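# Slide a door fully open with a Stretch robot

## Task

Slide the door open to its full extent so it stays open by itself once the robot lets go, and disturb nothing else in the room. A door that is flung open or banged shut counts as failure, and so does the robot toppling or finishing the scene leaning.

## Robot and tools

ROBOT. A Hello Robot Stretch 4 with one arm. It has an omni-wheel base, a lift that rides up a mast, an arm that telescopes forward, a three-joint wrist (yaw, pitch, roll) and a two-finger gripper. It stands about 1.6 m tall, and the base rim lies within 0.23 m of the base origin.

FRAMES. Base frame: origin on the floor below the base centre, x ahead, y to the left, z up. The odometry frame is the base frame as it was when the scene began. hand_pose is reported in the base frame. It marks the point centred between the fingers, 0.015 m back from their tips, and its printed value may be slightly wrong. With all wrist joints at zero, the hand axes line up with the base axes.

execute_actions(actions, cameras). actions is a list holding one action or none. An empty list only returns state and images. An action holds "base", "joints" or both, plus optional "pace" and "contact_limits". The alternative is {"end_of_arm": "enable_torque"} on its own, which powers any wrist or gripper motor that has shut off so it holds in place. All motions in one action begin together.
- base: exactly one relative move, measured from where the base last reported itself. translate_m drives straight, forward positive, -2 to 2 m. strafe_m slides sideways, left positive, -2 to 2 m. rotate_rad spins in place, counter-clockwise (left) positive, -3.2 to 3.2 rad.
- joints: absolute targets, keyed by name. lift_m 0 to 1.2 m. arm_m 0 to 0.55 m extension. wrist_yaw_rad -1.134 to 4.276 (0 faces forward, positive turns left, 3.14 is folded back, above 3.4 the arm may get in the way). wrist_pitch_rad -1.117 to 4.259 (0 level, 1.57 points down). wrist_roll_rad -1.117 to 4.259 (0 keeps the fingers level, positive turns clockwise as seen from behind). gripper_m 0 to 0.08 m finger gap. A joint target past its range is clipped and the result reports it. Any other bad value or unknown key rejects the whole call.
- pace: "slow", "default", "fast" or "max". The base goes up to 0.1/0.3/0.4/0.6 m/s and turns up to 1/2/3/4 rad/s. With the lift above 0.2 m these speeds shrink, down to 0.3 m/s and 1 rad/s at 1.2 m.
- contact_limits: only {"arm_m": x}, with x from 0 (softest) to 0.75 (firmest), 0.5 if omitted. It sets how much push the arm may apply before it halts.
- cameras: a list drawn from head_camera, head_left_camera, head_right_camera, wrist_camera, all. Omitted, null or ["all"] returns every camera, and [] returns none. The "pictures" line gives the order of the images.
A joint or the base left out of an action may still be driving toward an earlier target without the status showing it.

wait(seconds): 0 to 10 s. Nothing new is commanded and the state and images are returned.

zoom_image(camera, region): a magnified crop of that camera's most recent full image. region is [x0, y0, x1, y1] in pixels, measured from the top-left corner, at most 504x504.

finished_scene(scene): ends the current scene, given its number, once the last command has been held. The result says whether the goal was met and states the next task. It cannot be undone. Replying without any tool call ends everything.

CAMERAS. head_camera sits atop the mast and looks forward and down (420x560). To look elsewhere, turn the base. head_left_camera and head_right_camera are steeper fisheyes beside it that also show the base and arm. wrist_camera looks along the fingers, with the tips near the bottom of its image. The calibration lines give K and T_world_to_cam, which maps base-frame points into the camera frame. They carry small errors, which grow for the wrist camera when the arm is extended.

RESULT LINES. lidar_m: 12 rough distances from the base origin, one per 30-degree sector. Sector 1 is straight ahead and they run counter-clockwise: 4 is left, 7 behind, 10 right. "-" means nothing seen or closer than 0.25 m. It misses glass, thin legs and much of the area behind. wrist_depth_mm: a 7x7 grid of median depths, 100 to 2000 mm. base_odometry counts wheel rotation, so slip shows up as travel. If turned_by_wheels and turned_by_imu differ by more than about 0.1 rad, something was hit or the wheels slid. base_tilt is in degrees, with forward and right positive and about 1.5 degrees of fixed bias. motor_effort is percent of maximum, with the peak for the last action in brackets. A rest effort outside its normal range means the part is pushing on something or bearing load. Statuses: "done"; "off_target" (stopped short and may still be pushing); "contact_stop_at_<key>" (met resistance, dropped its target, and that part may go slack); "limit_stop_at_<name>"; "limit_stop_at_tilt" (leaning over 6 degrees; lift, arm and wheels go slack and ignore commands); "limit_stop_at_own_body" (self-collision guard, often when pitch is below -0.2 with roll below -0.4 or above 4); "torque_fault" (a wrist or gripper motor overloaded and went limp, and needs enable_torque). on_its_own lists what happened without being commanded; "held at" there is the target, not the actual position. When a stop is reported, later calls in the same reply are skipped.

GRIPPER. To grasp, send a gap smaller than the object; the fingers aim only a little past first contact. After gripping, "off_target" means something is held. Gripper effort held beyond about 50 leads to a torque fault.

CAUTIONS. To unfold at the start, send lift_m 0.4 with wrist_yaw_rad 0 in one action. Move the door smoothly, with slow pace and modest contact limits, and never fling or bang it. Avoid steady hard pushes or pulls with the gripper high, since they can tip the robot. Do not ram the gripper into things with base or arm moves, because this faults the wrist. Stay upright, and let go so the door stays open without the robot holding it.

Each tool is called after "Emit:" in YAML: its name, and indented under it one key for each argument.

## Session

Emit:
execute_actions:
  actions: []

Scene clock: 0.00 s.
base_odometry: x=+0.000 y=+0.000 heading=+0.000 (m, m, rad; odometry frame)
turned_by_wheels: +0.000 (rad since the last result)
turned_by_imu: +0.000 (rad since the last result)
base_tilt: forward=+0.4 right=+0.8 (deg)
lidar_m: 0.88 1.06 1.15 2.32 1.39 0.81 0.69 0.79 1.01 1.44 1.45 0.95
base_status: not commanded
joint_positions: lift_m=+0.121 arm_m=+0.001 wrist_yaw_rad=+3.198 wrist_pitch_rad=-0.001 wrist_roll_rad=+0.013 gripper_m=+0.040
joint_status: not commanded
motor_effort: lift_m=+19 arm_m=-1 wrist_yaw_rad=+0 wrist_pitch_rad=-7 wrist_roll_rad=-1 gripper_m=-1 wheel_0=+0 wheel_1=+0 wheel_2=+0 (%)
hand_pose: x=-0.0451 y=+0.0752 z=+0.2998 quat_wxyz=(-0.028, +0.000, +0.007, +1.000) (m; base frame)
wrist_depth_mm: - 129 820 842 878 904 931 / - 116 148 842 878 917 946 / - 122 159 854 891 917 931 / 132 132 831 866 891 917 946 / 854 878 831 842 904 946 960 / 831 854 831 854 139 931 960 / 223 - 421 732 - - 732
pictures: head_camera, head_left_camera, head_right_camera, wrist_camera
Images, in order (width x height): head_camera 420x560, head_left_camera 420x672, head_right_camera 420x672, wrist_camera 616x392.

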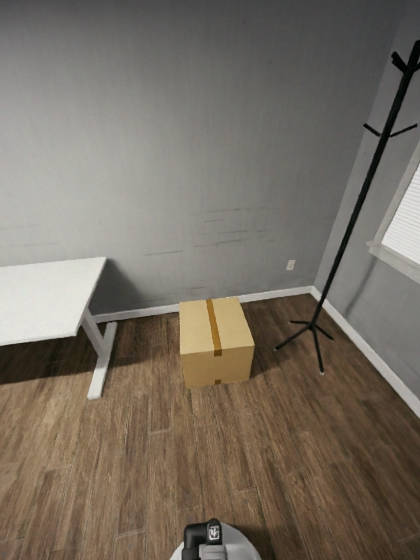

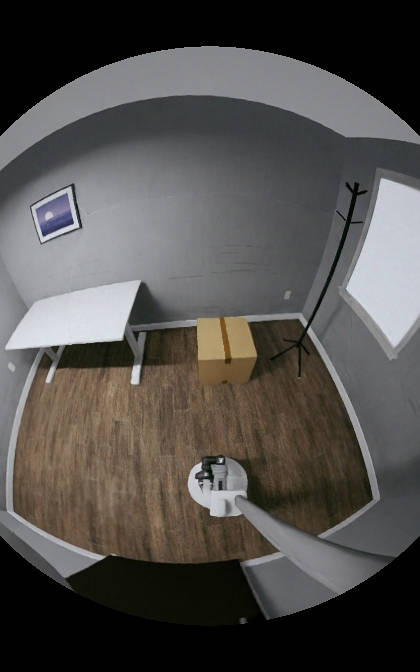

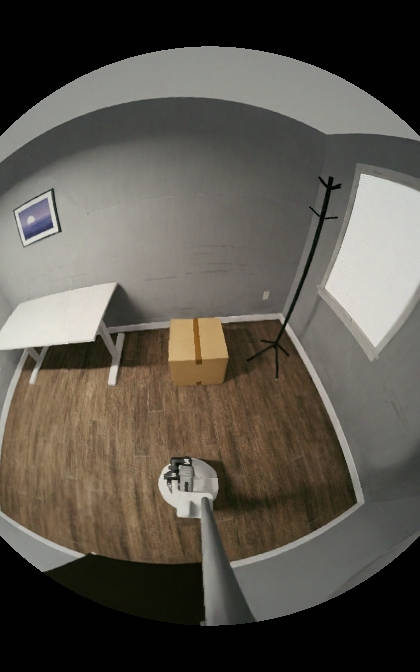

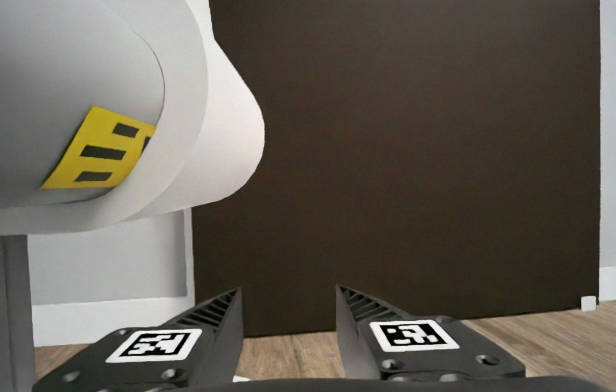

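Emit:
execute_actions:
  actions:
    - {"base":{"rotate_rad":-2.99},"joints":{"lift_m":0.8,"wrist_yaw_rad":0,"gripper_m":0.08}}

Scene clock: 3.73 s.
base_odometry: x=+0.000 y=+0.000 heading=-2.990 (m, m, rad; odometry frame)
turned_by_wheels: -2.990 (rad since the last result)
turned_by_imu: -2.945 (rad since the last result)
base_tilt: forward=+0.4 right=+0.7 (deg)
lidar_m: 0.65 0.85 1.17 1.43 1.36 0.91 0.88 1.07 1.35 2.31 1.05 0.77
base_status: done
joint_positions: lift_m=+0.800 arm_m=+0.001 wrist_yaw_rad=+0.000 wrist_pitch_rad=-0.001 wrist_roll_rad=+0.013 gripper_m=+0.080
joint_status: all done
motor_effort: lift_m=+23(24) arm_m=-2(1) wrist_yaw_rad=-1(5) wrist_pitch_rad=-6(8) wrist_roll_rad=+2(1) gripper_m=+1(2) wheel_0=+0(8) wheel_1=-1(9) wheel_2=-1(6) (%)
hand_pose: x=+0.3849 y=-0.0874 z=+0.9780 quat_wxyz=(+1.000, +0.007, +0.000, +0.000) (m; base frame)
wrist_depth_mm: 549 554 492 500 500 504 504 / 549 554 496 500 504 512 508 / 559 559 500 500 508 508 508 / 559 564 496 504 508 508 521 / 564 569 504 504 512 517 517 / 569 564 504 508 163 517 525 / - 116 517 512 330 - -
pictures: head_camera, head_left_camera, head_right_camera, wrist_camera
camera_calibration (this result's frames):
wrist_camera: T_world_to_cam=[[-0.0457321, -0.998195, -0.0389289, -0.0385532], [-0.0404846, 0.0407896, -0.998347, 1.04273], [0.998133, -0.0440805, -0.0422769, -0.191667], [0, 0, 0, 1]] pos_world=[0.231761, -0.089465, 1.03141]
Images, in order (width x height): head_camera 420x560, head_left_camera 420x672, head_right_camera 420x672, wrist_camera 616x392.

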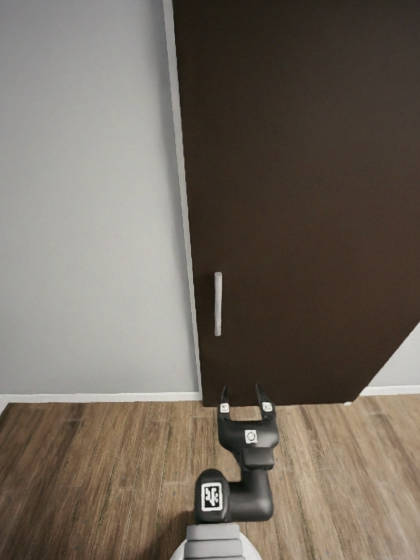

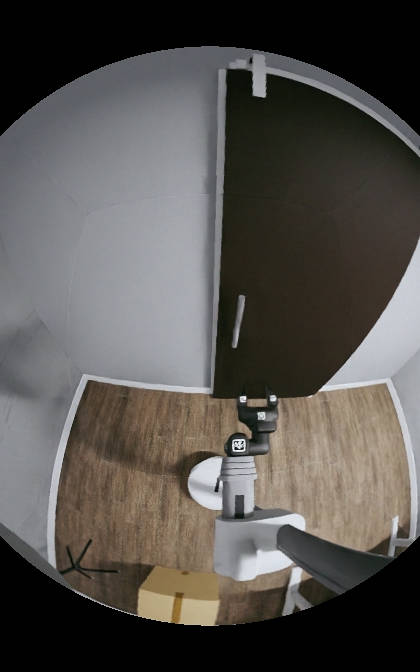

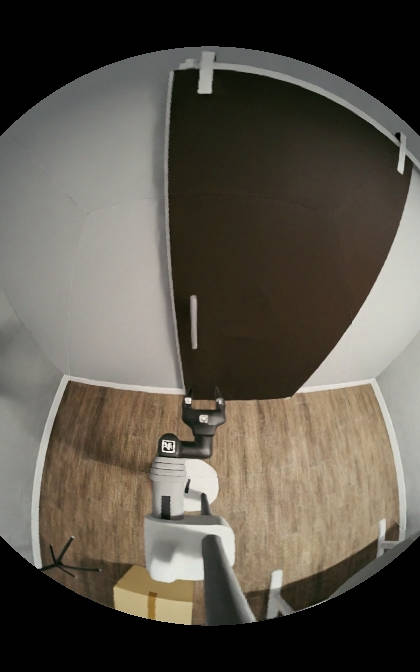

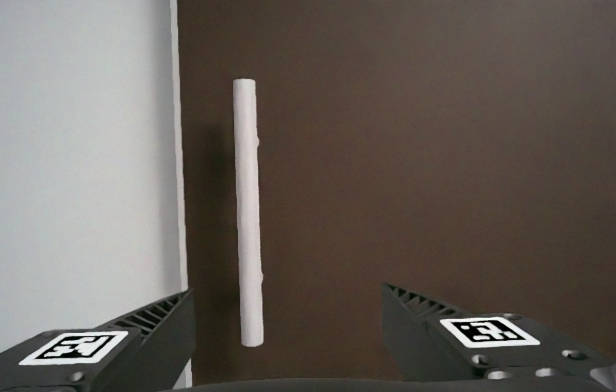

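Emit:
execute_actions:
  actions:
    - {"base":{"strafe_m":0.05},"joints":{"arm_m":0.3}}
  cameras: ["wrist_camera"]

Emit:
execute_actions:
  actions:
    - {"base":{"strafe_m":-0.5},"pace":"slow"}

Scene clock: 6.30 s.
base_odometry: x=+0.008 y=-0.049 heading=-2.990 (m, m, rad; odometry frame)
turned_by_wheels: +0.000 (rad since the last result)
turned_by_imu: +0.000 (rad since the last result)
base_tilt: forward=+0.4 right=+0.6 (deg)
lidar_m: 0.67 0.84 1.17 1.38 1.30 0.91 0.88 1.07 1.34 2.36 1.03 0.75
base_status: done
joint_positions: lift_m=+0.800 arm_m=+0.299 wrist_yaw_rad=+0.000 wrist_pitch_rad=-0.001 wrist_roll_rad=+0.013 gripper_m=+0.080
joint_status: all done
motor_effort: lift_m=+23(23) arm_m=+5(7) wrist_yaw_rad=-1(1) wrist_pitch_rad=-7(6) wrist_roll_rad=+3(2) gripper_m=+0(0) wheel_0=+1(9) wheel_1=+0(4) wheel_2=+0(1) (%)
hand_pose: x=+0.6827 y=-0.0874 z=+0.9780 quat_wxyz=(+1.000, +0.007, +0.000, +0.000) (m; base frame)
wrist_depth_mm: 264 204 205 140 208 209 211 / 267 205 205 141 209 211 213 / 268 206 208 142 211 211 213 / 271 210 209 143 212 213 214 / 272 211 210 145 214 216 216 / 274 211 213 146 163 216 219 / - 117 213 148 180 - -
pictures: wrist_camera
camera_calibration (this result's frames):
wrist_camera: T_world_to_cam=[[-0.0456604, -0.998198, -0.038932, -0.0249654], [-0.0404256, 0.040787, -0.99835, 1.05476], [0.998139, -0.0440112, -0.0422151, -0.488961], [0, 0, 0, 1]] pos_world=[0.52955, -0.0894609, 1.03141]
Images, in order (width x height): wrist_camera 616x392.

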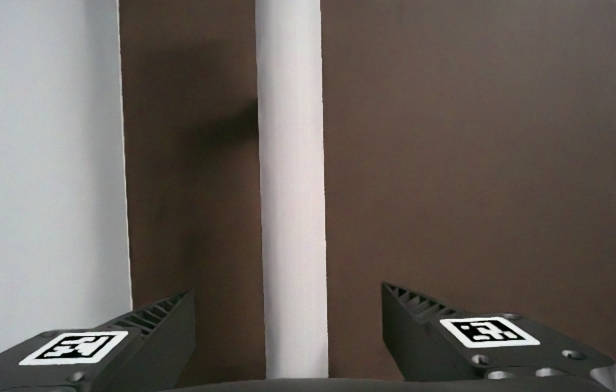

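Scene clock: 12.43 s.
base_odometry: x=-0.069 y=+0.445 heading=-2.990 (m, m, rad; odometry frame)
turned_by_wheels: +0.000 (rad since the last result)
turned_by_imu: +0.016 (rad since the last result)
base_tilt: forward=+0.4 right=+0.7 (deg)
lidar_m: 0.65 0.91 1.16 1.88 1.21 0.99 0.90 0.98 1.37 1.87 1.00 0.73
base_status: done
joint_positions: lift_m=+0.800 arm_m=+0.299 wrist_yaw_rad=+0.000 wrist_pitch_rad=-0.001 wrist_roll_rad=+0.013 gripper_m=+0.080
joint_status: not commanded
motor_effort: lift_m=+23(23) arm_m=+4(5) wrist_yaw_rad=-1(74) wrist_pitch_rad=-8(8) wrist_roll_rad=+1(2) gripper_m=+0(0) wheel_0=+0(32) wheel_1=+0(16) wheel_2=+1(9) (%)
hand_pose: x=+0.6828 y=-0.0874 z=+0.9780 quat_wxyz=(+1.000, +0.007, +0.000, +0.000) (m; base frame)
wrist_depth_mm: - 189 124 191 191 192 192 / - 191 125 191 193 194 194 / - 192 126 193 194 194 196 / - 194 128 195 196 196 197 / - 195 129 197 198 198 198 / - 195 129 198 163 199 201 / - 117 130 199 172 - -
pictures: head_camera, head_left_camera, head_right_camera, wrist_camera
camera_calibration (this result's frames):
wrist_camera: T_world_to_cam=[[-0.0454997, -0.998205, -0.0389323, -0.0250388], [-0.0404189, 0.0407803, -0.99835, 1.05477], [0.998146, -0.0438511, -0.0422019, -0.489011], [0, 0, 0, 1]] pos_world=[0.529598, -0.0894513, 1.03142]
Images, in order (width x height): head_camera 420x560, head_left_camera 420x672, head_right_camera 420x672, wrist_camera 616x392.

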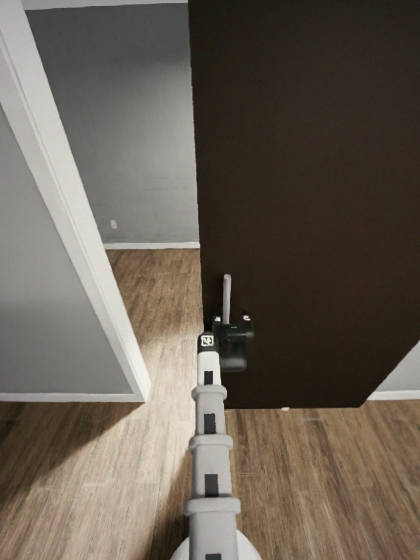

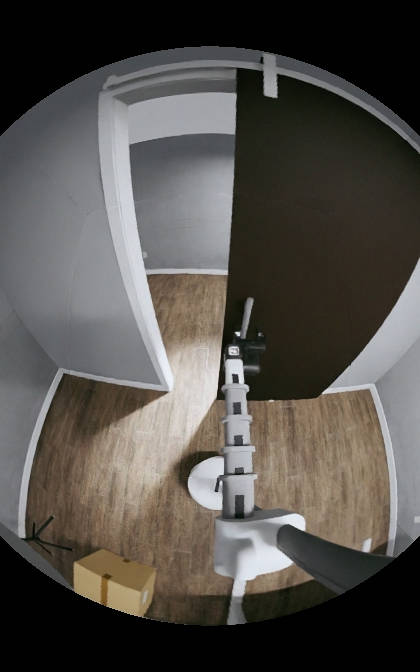

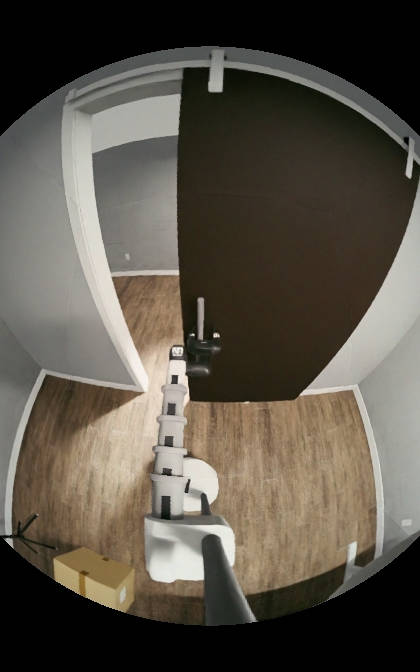

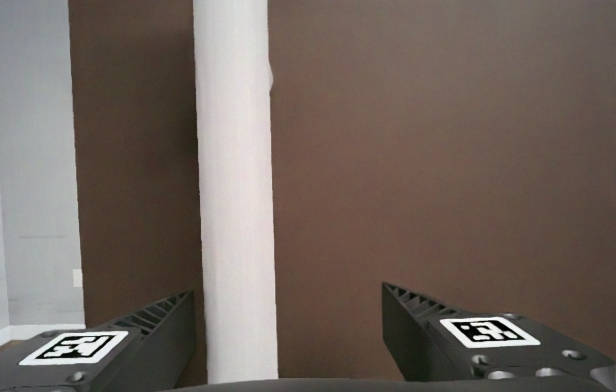

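Moved about 0.45; roughly 0.45 remains.

Emit:
execute_actions:
  actions:
    - {"base":{"strafe_m":-0.42},"joints":{"arm_m":0.285},"pace":"slow"}

Scene clock: 17.97 s.
base_odometry: x=-0.133 y=+0.860 heading=-2.989 (m, m, rad; odometry frame)
turned_by_wheels: +0.001 (rad since the last result)
turned_by_imu: +0.009 (rad since the last result)
base_tilt: forward=+0.3 right=+0.6 (deg)
lidar_m: 0.63 1.20 1.15 2.30 1.28 0.97 0.95 1.01 1.46 1.45 0.98 0.73
base_status: done
joint_positions: lift_m=+0.800 arm_m=+0.285 wrist_yaw_rad=+0.003 wrist_pitch_rad=-0.001 wrist_roll_rad=+0.013 gripper_m=+0.080
joint_status: all done
motor_effort: lift_m=+23(23) arm_m=+0(6) wrist_yaw_rad=-8(75) wrist_pitch_rad=-8(7) wrist_roll_rad=+1(1) gripper_m=+0(0) wheel_0=+5(25) wheel_1=+2(8) wheel_2=+1(16) (%)
hand_pose: x=+0.6690 y=-0.0867 z=+0.9780 quat_wxyz=(+1.000, +0.007, +0.000, +0.002) (m; base frame)
wrist_depth_mm: - 186 121 186 185 186 185 / - 187 122 187 187 187 187 / - 189 122 187 189 189 189 / - 190 122 190 190 190 190 / - 191 123 190 191 191 191 / - 193 124 193 163 191 193 / - 117 125 194 169 - -
pictures: head_camera, head_left_camera, head_right_camera, wrist_camera
camera_calibration (this result's frames):
wrist_camera: T_world_to_cam=[[-0.0423131, -0.998346, -0.0389325, -0.027134], [-0.0405255, 0.0406503, -0.998351, 1.05425], [0.998282, -0.0406655, -0.0421785, -0.475005], [0, 0, 0, 1]] pos_world=[0.515765, -0.0892609, 1.03142]
Images, in order (width x height): head_camera 420x560, head_left_camera 420x672, head_right_camera 420x672, wrist_camera 616x392.

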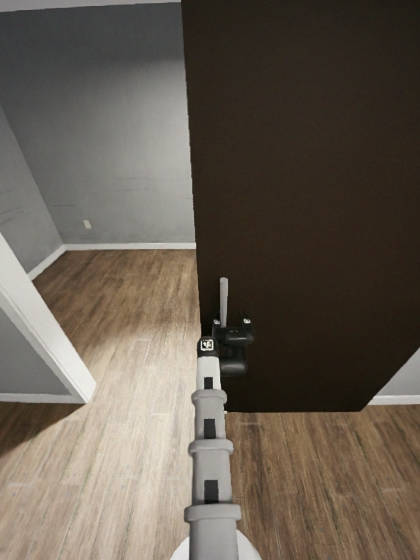

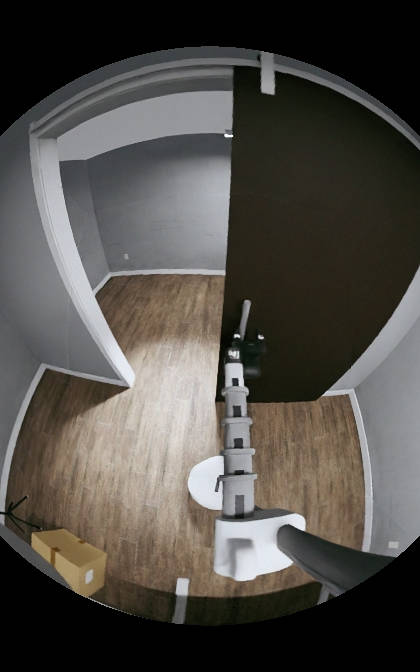

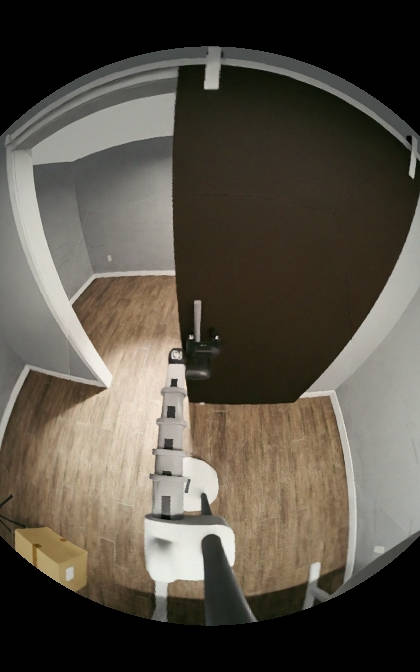

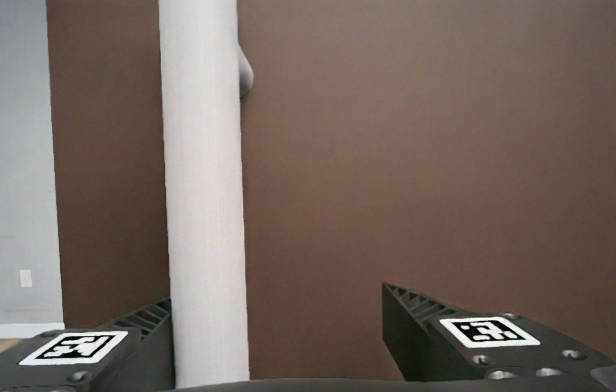

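Emit:
execute_actions:
  actions:
    - {"base":{"strafe_m":-0.04},"pace":"slow"}
  cameras: ["head_right_camera","wrist_camera"]

Scene clock: 19.67 s.
base_odometry: x=-0.139 y=+0.899 heading=-2.989 (m, m, rad; odometry frame)
turned_by_wheels: +0.000 (rad since the last result)
turned_by_imu: +0.001 (rad since the last result)
base_tilt: forward=+0.4 right=+0.8 (deg)
lidar_m: 0.65 1.24 1.18 2.34 1.28 0.97 0.95 1.00 1.44 1.40 0.97 0.72
base_status: done
joint_positions: lift_m=+0.800 arm_m=+0.285 wrist_yaw_rad=+0.000 wrist_pitch_rad=-0.001 wrist_roll_rad=+0.013 gripper_m=+0.080
joint_status: not commanded
motor_effort: lift_m=+23(23) arm_m=+1(1) wrist_yaw_rad=+0(55) wrist_pitch_rad=-5(9) wrist_roll_rad=+1(2) gripper_m=-1(1) wheel_0=+2(28) wheel_1=-1(16) wheel_2=+1(6) (%)
hand_pose: x=+0.6684 y=-0.0874 z=+0.9780 quat_wxyz=(+1.000, +0.007, +0.000, +0.000) (m; base frame)
wrist_depth_mm: - 184 183 184 185 185 185 / - 185 185 185 186 186 186 / - 186 186 187 187 188 187 / - 189 187 189 189 189 190 / - 190 189 190 190 190 191 / - 190 190 132 163 191 191 / - 117 193 131 168 - -
pictures: head_right_camera, wrist_camera
camera_calibration (this result's frames):
wrist_camera: T_world_to_cam=[[-0.0454697, -0.998206, -0.0389397, -0.0256987], [-0.040252, 0.0407791, -0.998357, 1.05412], [0.998154, -0.0438276, -0.042034, -0.474844], [0, 0, 0, 1]] pos_world=[0.51523, -0.0894499, 1.03143]
Images, in order (width x height): head_right_camera 420x672, wrist_camera 616x392.

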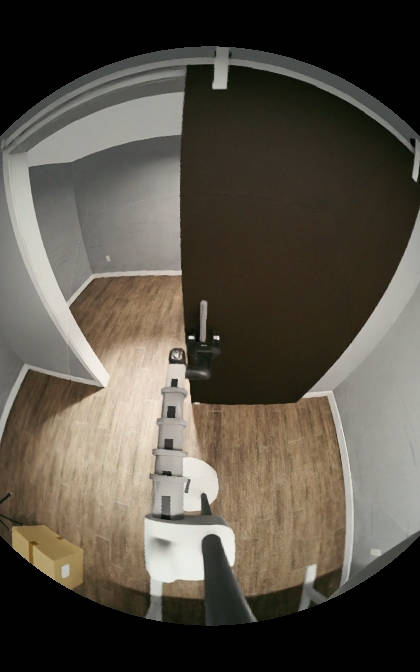

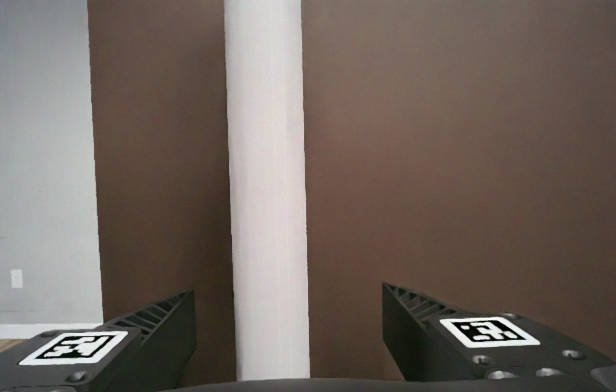

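Emit:
execute_actions:
  actions:
    - {"base":{"strafe_m":-0.04},"pace":"slow"}
  cameras: ["wrist_camera"]

Emit:
execute_actions:
  actions:
    - {"base":{"strafe_m":0.025}}
  cameras: ["wrist_camera"]

Emit:
finished_scene:
  scene: 1

Scene clock: 21.77 s.
base_odometry: x=-0.145 y=+0.939 heading=-2.989 (m, m, rad; odometry frame)
turned_by_wheels: +0.000 (rad since the last result)
turned_by_imu: +0.000 (rad since the last result)
base_tilt: forward=+0.3 right=+0.7 (deg)
lidar_m: 0.65 1.30 1.22 2.39 1.31 0.99 0.96 1.03 1.42 1.36 0.97 0.72
base_status: done
joint_positions: lift_m=+0.800 arm_m=+0.285 wrist_yaw_rad=+0.000 wrist_pitch_rad=-0.001 wrist_roll_rad=+0.013 gripper_m=+0.080
joint_status: not commanded
motor_effort: lift_m=+23(23) arm_m=+1(1) wrist_yaw_rad=+1(40) wrist_pitch_rad=-7(7) wrist_roll_rad=+1(1) gripper_m=-1(0) wheel_0=+3(21) wheel_1=+0(4) wheel_2=+1(6) (%)
hand_pose: x=+0.6684 y=-0.0873 z=+0.9780 quat_wxyz=(+1.000, +0.007, -0.001, +0.000) (m; base frame)
wrist_depth_mm: - 182 117 183 182 183 183 / - 183 118 184 185 185 185 / - 185 118 185 186 186 186 / - 187 119 187 187 187 188 / - 189 119 189 189 188 189 / - 189 121 189 163 189 190 / - 117 122 190 167 - -
pictures: wrist_camera
camera_calibration (this result's frames):
wrist_camera: T_world_to_cam=[[-0.0454556, -0.998207, -0.0389446, -0.0257003], [-0.0401474, 0.0407789, -0.998361, 1.05407], [0.998159, -0.0438175, -0.0419291, -0.47495], [0, 0, 0, 1]] pos_world=[0.515226, -0.0894493, 1.03143]
Images, in order (width x height): wrist_camera 616x392.

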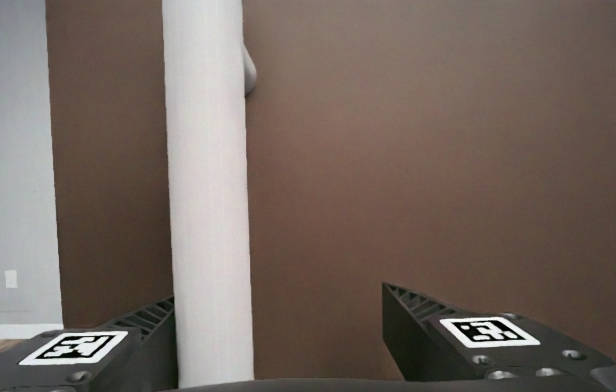

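Scene clock: 22.63 s.
base_odometry: x=-0.141 y=+0.914 heading=-2.989 (m, m, rad; odometry frame)
turned_by_wheels: +0.000 (rad since the last result)
turned_by_imu: +0.000 (rad since the last result)
base_tilt: forward=+0.3 right=+0.7 (deg)
lidar_m: 0.64 1.26 1.20 2.37 1.26 0.99 0.94 1.00 1.42 1.39 0.95 0.72
base_status: done
joint_positions: lift_m=+0.800 arm_m=+0.285 wrist_yaw_rad=+0.000 wrist_pitch_rad=-0.001 wrist_roll_rad=+0.013 gripper_m=+0.080
joint_status: not commanded
motor_effort: lift_m=+23(23) arm_m=+1(1) wrist_yaw_rad=+0(1) wrist_pitch_rad=-8(7) wrist_roll_rad=+2(0) gripper_m=+0(0) wheel_0=+2(6) wheel_1=+0(8) wheel_2=+0(0) (%)
hand_pose: x=+0.6684 y=-0.0874 z=+0.9780 quat_wxyz=(+1.000, +0.007, +0.000, +0.000) (m; base frame)
wrist_depth_mm: - 182 183 119 183 183 183 / - 185 185 120 185 185 185 / - 186 186 120 187 187 187 / - 187 187 121 187 189 188 / - 189 189 121 189 189 189 / - 189 190 122 163 190 191 / - 117 191 122 167 - -
pictures: wrist_camera
camera_calibration (this result's frames):
wrist_camera: T_world_to_cam=[[-0.0456495, -0.998198, -0.0389418, -0.0256147], [-0.040196, 0.0407863, -0.998359, 1.05409], [0.998148, -0.0440093, -0.0419855, -0.47489], [0, 0, 0, 1]] pos_world=[0.515212, -0.0894607, 1.03143]
Images, in order (width x height): wrist_camera 616x392.

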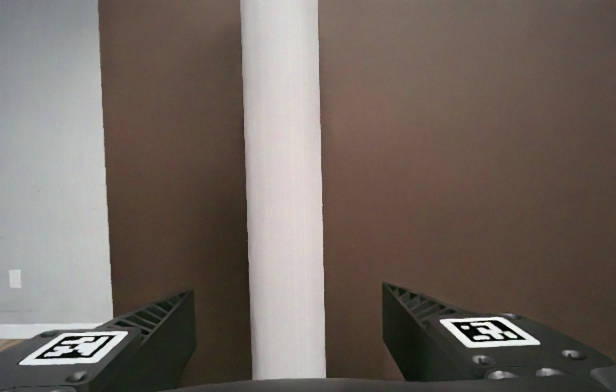

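The scene is finished: the task was done.


## Next scene

The same job, from a new start.

Emit:
execute_actions:
  actions: []

Scene clock: 0.00 s.
base_odometry: x=+0.000 y=+0.000 heading=+0.000 (m, m, rad; odometry frame)
turned_by_wheels: +0.000 (rad since the last result)
turned_by_imu: +0.000 (rad since the last result)
base_tilt: forward=+0.5 right=+0.7 (deg)
lidar_m: 0.99 0.95 0.82 1.12 1.83 1.31 0.86 0.81 0.84 1.22 1.86 1.73
base_status: not commanded
joint_positions: lift_m=+0.232 arm_m=+0.001 wrist_yaw_rad=+3.161 wrist_pitch_rad=-0.001 wrist_roll_rad=+0.013 gripper_m=+0.040
joint_status: not commanded
motor_effort: lift_m=+19 arm_m=-1 wrist_yaw_rad=+1 wrist_pitch_rad=-6 wrist_roll_rad=+1 gripper_m=-1 wheel_0=+0 wheel_1=+0 wheel_2=+0 (%)
hand_pose: x=-0.0421 y=+0.0832 z=+0.4106 quat_wxyz=(-0.010, +0.000, +0.007, +1.000) (m; base frame)
wrist_depth_mm: - 132 1008 1182 1430 1708 1576 / - 124 237 1229 1397 1756 1576 / - 133 196 1205 1397 1661 1618 / 121 134 976 1229 1464 1661 1661 / 798 891 1008 1205 1430 1661 1618 / 798 878 960 1182 140 1308 1308 / 798 - 150 976 - - 991
pictures: head_camera, head_left_camera, head_right_camera, wrist_camera
camera_calibration (this result's frames):
wrist_camera: T_world_to_cam=[[0.0262049, 0.998898, -0.0389292, -0.0730333], [0.0412324, -0.0399895, -0.998349, 0.46218], [-0.998806, 0.0245565, -0.0422349, 0.128295], [0, 0, 0, 1]] pos_world=[0.110999, 0.0882847, 0.463993]
Images, in order (width x height): head_camera 420x560, head_left_camera 420x672, head_right_camera 420x672, wrist_camera 616x392.

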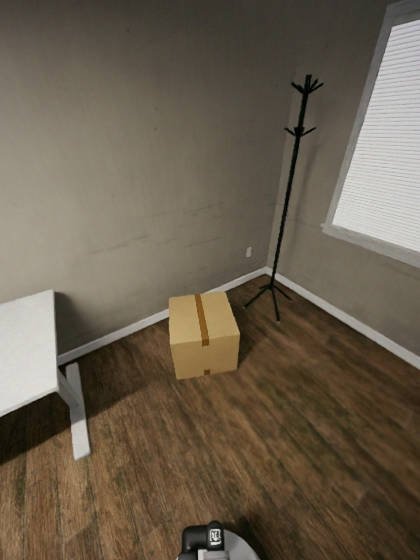

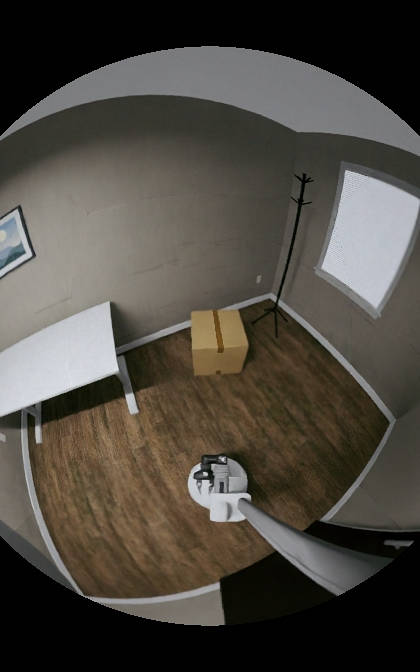

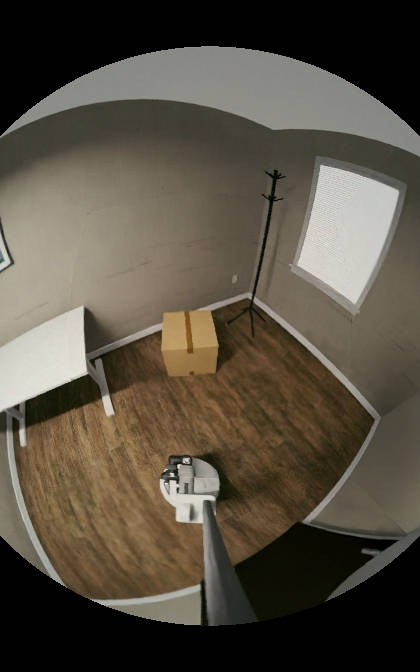

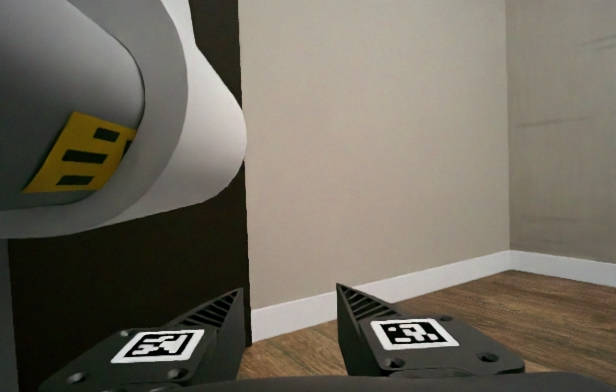

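Emit:
execute_actions:
  actions:
    - {"base":{"rotate_rad":-2.58},"joints":{"lift_m":0.8,"wrist_yaw_rad":0,"gripper_m":0.08}}
  cameras: []

Emit:
execute_actions:
  actions:
    - {"base":{"strafe_m":0.5},"joints":{"arm_m":0.2}}

Scene clock: 3.60 s.
base_odometry: x=+0.000 y=+0.000 heading=-2.580 (m, m, rad; odometry frame)
turned_by_wheels: -2.580 (rad since the last result)
turned_by_imu: -2.541 (rad since the last result)
base_tilt: forward=+0.5 right=+0.7 (deg)
lidar_m: 0.79 0.84 1.30 1.85 1.68 0.97 0.83 0.83 1.23 1.82 1.18 0.83
base_status: done
joint_positions: lift_m=+0.800 arm_m=+0.001 wrist_yaw_rad=+0.000 wrist_pitch_rad=-0.001 wrist_roll_rad=+0.013 gripper_m=+0.080
joint_status: all done
motor_effort: lift_m=+23(23) arm_m=-1(1) wrist_yaw_rad=+1(5) wrist_pitch_rad=-6(8) wrist_roll_rad=+2(3) gripper_m=+1(0) wheel_0=+1(8) wheel_1=+0(11) wheel_2=+0(7) (%)
hand_pose: x=+0.3850 y=-0.0874 z=+0.9780 quat_wxyz=(+1.000, +0.007, +0.000, +0.000) (m; base frame)
wrist_depth_mm: 580 580 591 591 591 597 654 / 580 591 591 591 597 591 661 / 585 591 597 597 603 597 661 / 597 597 597 597 597 609 668 / 603 609 603 615 615 615 668 / 603 603 609 609 165 615 676 / - 114 609 615 382 - -
pictures: none
No camera images: the call's "cameras" was empty. Leave "cameras" out to get every camera's image.

Scene clock: 6.60 s.
base_odometry: x=+0.266 y=-0.423 heading=-2.580 (m, m, rad; odometry frame)
turned_by_wheels: +0.000 (rad since the last result)
turned_by_imu: -0.001 (rad since the last result)
base_tilt: forward=+0.4 right=+0.7 (deg)
lidar_m: 0.77 0.93 1.30 1.36 1.41 0.80 0.80 1.04 1.19 2.31 1.15 0.86
base_status: done
joint_positions: lift_m=+0.800 arm_m=+0.199 wrist_yaw_rad=+0.000 wrist_pitch_rad=-0.001 wrist_roll_rad=+0.013 gripper_m=+0.080
joint_status: all done
motor_effort: lift_m=+23(23) arm_m=+5(6) wrist_yaw_rad=+0(3) wrist_pitch_rad=-4(8) wrist_roll_rad=+0(1) gripper_m=+1(1) wheel_0=+2(12) wheel_1=-2(8) wheel_2=+1(1) (%)
hand_pose: x=+0.5827 y=-0.0874 z=+0.9780 quat_wxyz=(+1.000, +0.007, +0.000, +0.000) (m; base frame)
wrist_depth_mm: 462 462 462 413 415 415 418 / 466 466 469 415 415 421 421 / 466 473 469 415 418 421 424 / 469 473 473 421 421 427 427 / 469 477 477 421 427 427 430 / 480 477 473 427 165 427 433 / - 114 480 427 289 - -
pictures: head_camera, head_left_camera, head_right_camera, wrist_camera
camera_calibration (this result's frames):
wrist_camera: T_world_to_cam=[[-0.0456377, -0.998199, -0.0389255, -0.0295461], [-0.04043, 0.0407798, -0.99835, 1.05077], [0.99814, -0.0439886, -0.0422183, -0.389103], [0, 0, 0, 1]] pos_world=[0.429513, -0.0894592, 1.03146]
Images, in order (width x height): head_camera 420x560, head_left_camera 420x672, head_right_camera 420x672, wrist_camera 616x392.

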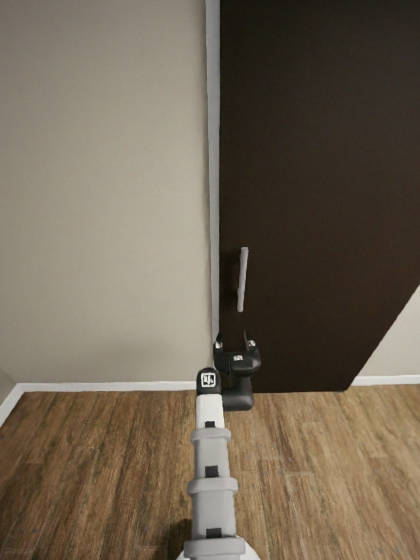

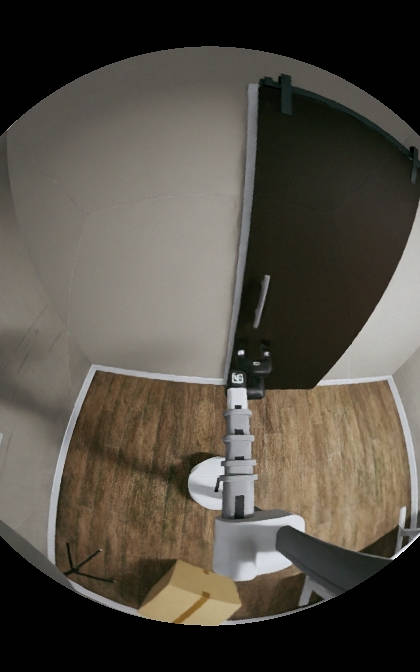

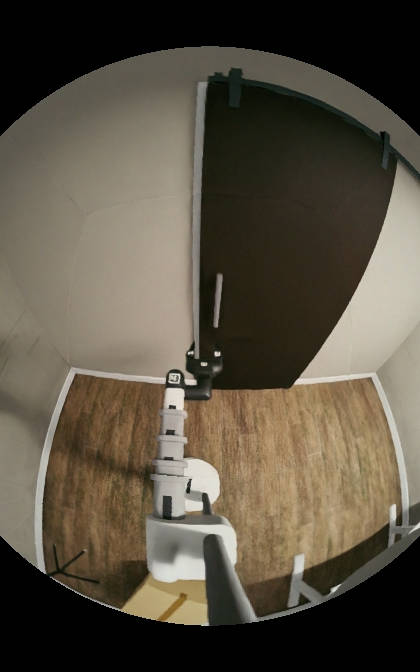

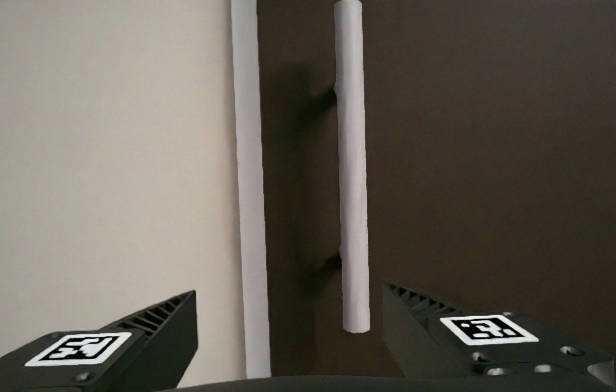

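Emit:
execute_actions:
  actions:
    - {"base":{"rotate_rad":-0.075},"joints":{"arm_m":0.42,"lift_m":0.86}}
  cameras: ["wrist_camera"]

Emit:
execute_actions:
  actions:
    - {"base":{"strafe_m":-0.8},"pace":"slow"}

Scene clock: 8.87 s.
base_odometry: x=+0.266 y=-0.423 heading=-2.655 (m, m, rad; odometry frame)
turned_by_wheels: -0.075 (rad since the last result)
turned_by_imu: -0.074 (rad since the last result)
base_tilt: forward=+0.4 right=+0.7 (deg)
lidar_m: 0.78 0.91 1.21 1.35 1.40 0.90 0.77 1.13 1.09 2.33 1.24 0.87
base_status: done
joint_positions: lift_m=+0.860 arm_m=+0.419 wrist_yaw_rad=+0.000 wrist_pitch_rad=-0.001 wrist_roll_rad=+0.013 gripper_m=+0.080
joint_status: all done
motor_effort: lift_m=+24(25) arm_m=+5(2) wrist_yaw_rad=+0(2) wrist_pitch_rad=-7(9) wrist_roll_rad=+1(2) gripper_m=+1(1) wheel_0=+2(3) wheel_1=-2(4) wheel_2=-1(5) (%)
hand_pose: x=+0.8027 y=-0.0874 z=+1.0380 quat_wxyz=(+1.000, +0.007, +0.000, +0.000) (m; base frame)
wrist_depth_mm: 245 197 200 139 209 214 218 / 246 198 202 140 211 216 220 / 249 200 203 140 213 218 222 / 251 202 205 141 214 219 224 / 253 203 206 142 214 221 224 / 253 204 208 145 165 221 227 / - 114 209 146 181 - -
pictures: wrist_camera
camera_calibration (this result's frames):
wrist_camera: T_world_to_cam=[[-0.0456394, -0.998199, -0.0389259, -0.0171712], [-0.040419, 0.0407798, -0.99835, 1.1195], [0.99814, -0.0439907, -0.0422074, -0.606173], [0, 0, 0, 1]] pos_world=[0.649511, -0.0894593, 1.0914]
Images, in order (width x height): wrist_camera 616x392.

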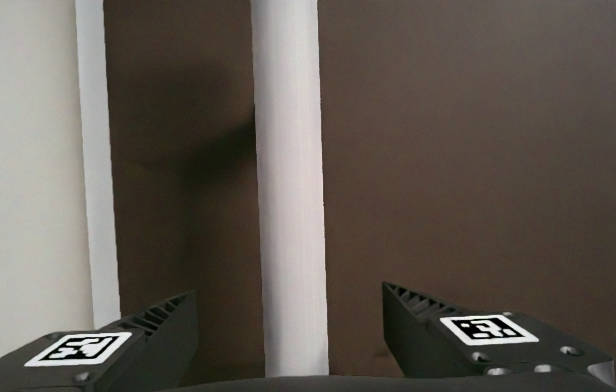

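action 0: "base": strafe_m = -0.8 would last too long for one action: at the pace "slow" strafe_m can be at most 0.78 in either direction: name a faster pace, or command the rest in another action

Emit:
execute_actions:
  actions:
    - {"base":{"strafe_m":-0.78},"joints":{"arm_m":0.44},"pace":"slow"}

Scene clock: 17.97 s.
base_odometry: x=-0.100 y=+0.265 heading=-2.653 (m, m, rad; odometry frame)
turned_by_wheels: +0.001 (rad since the last result)
turned_by_imu: +0.020 (rad since the last result)
base_tilt: forward=+0.4 right=+0.6 (deg)
lidar_m: 0.79 1.14 1.26 2.13 1.15 1.06 0.76 0.79 1.07 1.54 1.35 0.89
base_status: done
joint_positions: lift_m=+0.860 arm_m=+0.440 wrist_yaw_rad=+0.008 wrist_pitch_rad=-0.001 wrist_roll_rad=+0.013 gripper_m=+0.080
joint_status: all done
on_its_own: wrist_yaw_rad is at rest, and its effort (-22) is outside its rest range (-13 to +13)
motor_effort: lift_m=+23(24) arm_m=+2(9) wrist_yaw_rad=-22(52) wrist_pitch_rad=-7(7) wrist_roll_rad=+2(0) gripper_m=-1(1) wheel_0=+9(24) wheel_1=+2(11) wheel_2=+7(12) (%)
hand_pose: x=+0.8238 y=-0.0857 z=+1.0380 quat_wxyz=(+1.000, +0.007, +0.000, +0.004) (m; base frame)
wrist_depth_mm: - 196 132 201 204 207 209 / - 197 133 202 206 208 211 / - 198 135 205 206 211 213 / - 200 137 206 208 211 214 / - 201 138 207 209 212 216 / - 202 138 208 165 212 216 / - 115 138 209 180 - -
pictures: head_camera, head_left_camera, head_right_camera, wrist_camera
camera_calibration (this result's frames):
wrist_camera: T_world_to_cam=[[-0.0378405, -0.998525, -0.0389302, -0.0209938], [-0.0406213, 0.0404629, -0.998355, 1.12046], [0.998458, -0.0361969, -0.0420925, -0.626914], [0, 0, 0, 1]] pos_world=[0.670667, -0.0889921, 1.09141]
Images, in order (width x height): head_camera 420x560, head_left_camera 420x672, head_right_camera 420x672, wrist_camera 616x392.

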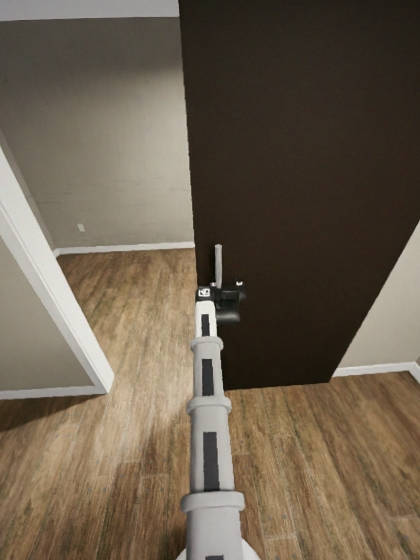

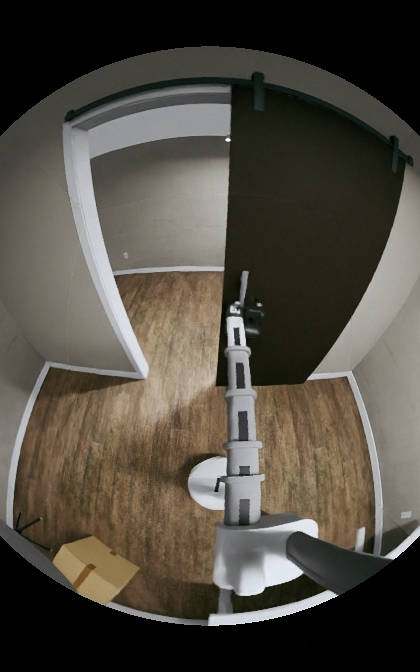

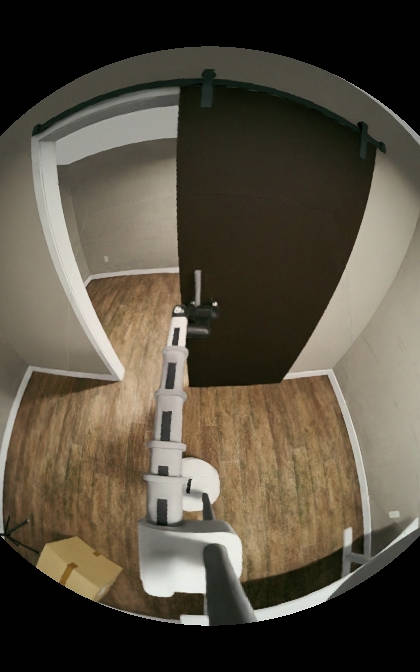

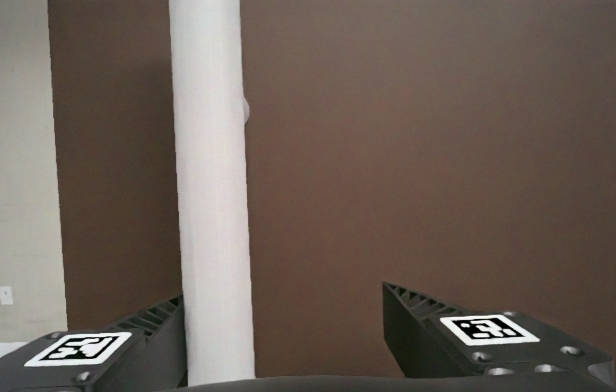

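Emit:
execute_actions:
  actions:
    - {"base":{"strafe_m":-0.09},"pace":"slow"}
  cameras: ["head_right_camera"]

Emit:
zoom_image:
  camera: "head_right_camera"
  region: [300,90,420,190]

Scene clock: 20.40 s.
base_odometry: x=-0.142 y=+0.344 heading=-2.652 (m, m, rad; odometry frame)
turned_by_wheels: +0.001 (rad since the last result)
turned_by_imu: +0.003 (rad since the last result)
base_tilt: forward=+0.4 right=+0.7 (deg)
lidar_m: 0.76 1.20 1.29 2.21 1.19 1.14 0.73 0.78 1.09 1.45 1.32 0.89
base_status: done
joint_positions: lift_m=+0.860 arm_m=+0.440 wrist_yaw_rad=+0.008 wrist_pitch_rad=-0.001 wrist_roll_rad=+0.013 gripper_m=+0.080
joint_status: not commanded
on_its_own: wrist_yaw_rad is at rest, and its effort (-23) is outside its rest range (-13 to +13)
motor_effort: lift_m=+23(24) arm_m=+2(2) wrist_yaw_rad=-23(43) wrist_pitch_rad=-7(7) wrist_roll_rad=+1(1) gripper_m=+0(0) wheel_0=+9(16) wheel_1=+2(5) wheel_2=+7(11) (%)
hand_pose: x=+0.8238 y=-0.0857 z=+1.0380 quat_wxyz=(+1.000, +0.007, +0.000, +0.004) (m; base frame)
wrist_depth_mm: - 197 134 202 205 208 209 / - 198 135 204 206 208 211 / - 200 137 205 207 210 212 / - 201 138 206 209 211 214 / - 203 138 208 211 213 215 / - 203 139 209 165 214 216 / - 114 140 211 179 - -
pictures: head_right_camera
Images, in order (width x height): head_right_camera 420x672.

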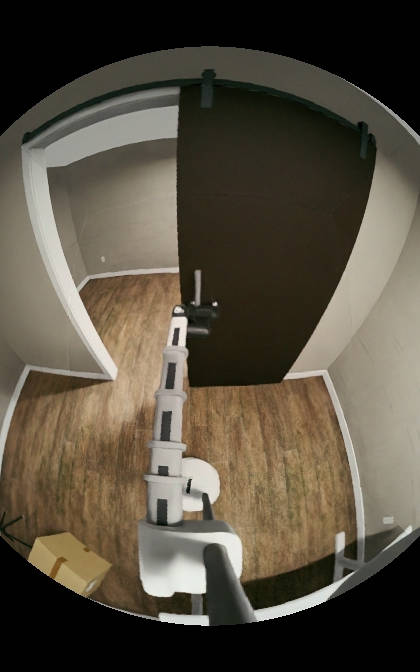

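Region (300, 90, 420, 190) of head_right_camera's 420x672 image, scaled by 4.200, with more detail than that image has.

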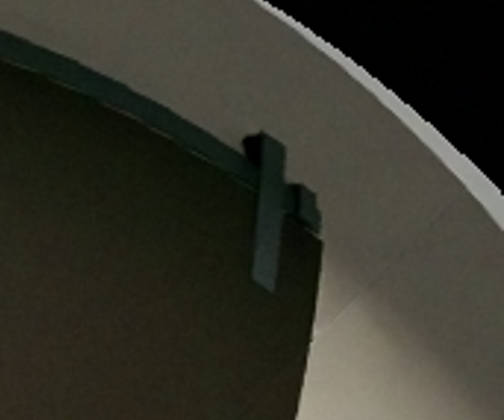

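Emit:
execute_actions:
  actions:
    - {"base":{"strafe_m":-0.025},"pace":"slow"}
  cameras: []

Emit:
execute_actions:
  actions:
    - {"base":{"strafe_m":0.03}}
  cameras: []

Emit:
finished_scene:
  scene: 2

Scene clock: 21.93 s.
base_odometry: x=-0.154 y=+0.367 heading=-2.652 (m, m, rad; odometry frame)
turned_by_wheels: +0.000 (rad since the last result)
turned_by_imu: +0.000 (rad since the last result)
base_tilt: forward=+0.3 right=+0.7 (deg)
lidar_m: 0.78 1.23 1.30 2.25 1.20 1.16 0.74 0.79 1.07 1.43 1.33 0.90
base_status: done
joint_positions: lift_m=+0.860 arm_m=+0.440 wrist_yaw_rad=+0.000 wrist_pitch_rad=-0.001 wrist_roll_rad=+0.013 gripper_m=+0.080
joint_status: not commanded
motor_effort: lift_m=+23(24) arm_m=+2(3) wrist_yaw_rad=+0(45) wrist_pitch_rad=-6(8) wrist_roll_rad=+0(3) gripper_m=+0(1) wheel_0=+0(22) wheel_1=+0(4) wheel_2=+1(12) (%)
hand_pose: x=+0.8232 y=-0.0873 z=+1.0380 quat_wxyz=(+1.000, +0.007, +0.000, +0.000) (m; base frame)
wrist_depth_mm: - 198 136 204 208 211 214 / - 200 138 206 210 213 215 / - 202 139 208 211 215 216 / - 202 140 209 212 215 219 / - 204 140 210 213 217 220 / - 204 142 212 164 218 221 / - 115 141 213 181 - -
pictures: none
No camera images: the call's "cameras" was empty. Leave "cameras" out to get every camera's image.

Scene clock: 22.87 s.
base_odometry: x=-0.140 y=+0.340 heading=-2.652 (m, m, rad; odometry frame)
turned_by_wheels: +0.000 (rad since the last result)
turned_by_imu: +0.000 (rad since the last result)
base_tilt: forward=+0.3 right=+0.7 (deg)
lidar_m: 0.79 1.19 1.30 2.21 1.19 1.12 0.74 0.78 1.09 1.46 1.24 0.90
base_status: done
joint_positions: lift_m=+0.860 arm_m=+0.440 wrist_yaw_rad=+0.000 wrist_pitch_rad=-0.001 wrist_roll_rad=+0.013 gripper_m=+0.080
joint_status: not commanded
motor_effort: lift_m=+23(23) arm_m=+2(2) wrist_yaw_rad=+0(1) wrist_pitch_rad=-8(8) wrist_roll_rad=+2(1) gripper_m=+0(0) wheel_0=-1(4) wheel_1=+0(10) wheel_2=+0(1) (%)
hand_pose: x=+0.8232 y=-0.0874 z=+1.0380 quat_wxyz=(+1.000, +0.007, +0.000, +0.000) (m; base frame)
wrist_depth_mm: - 199 201 138 208 211 213 / - 200 202 138 209 214 215 / - 202 205 140 211 213 217 / - 203 206 142 212 215 219 / - 206 207 144 213 217 220 / - 205 208 144 164 217 222 / - 115 210 145 181 - -
pictures: none
No camera images: the call's "cameras" was empty. Leave "cameras" out to get every camera's image.

The scene is finished: the task was done.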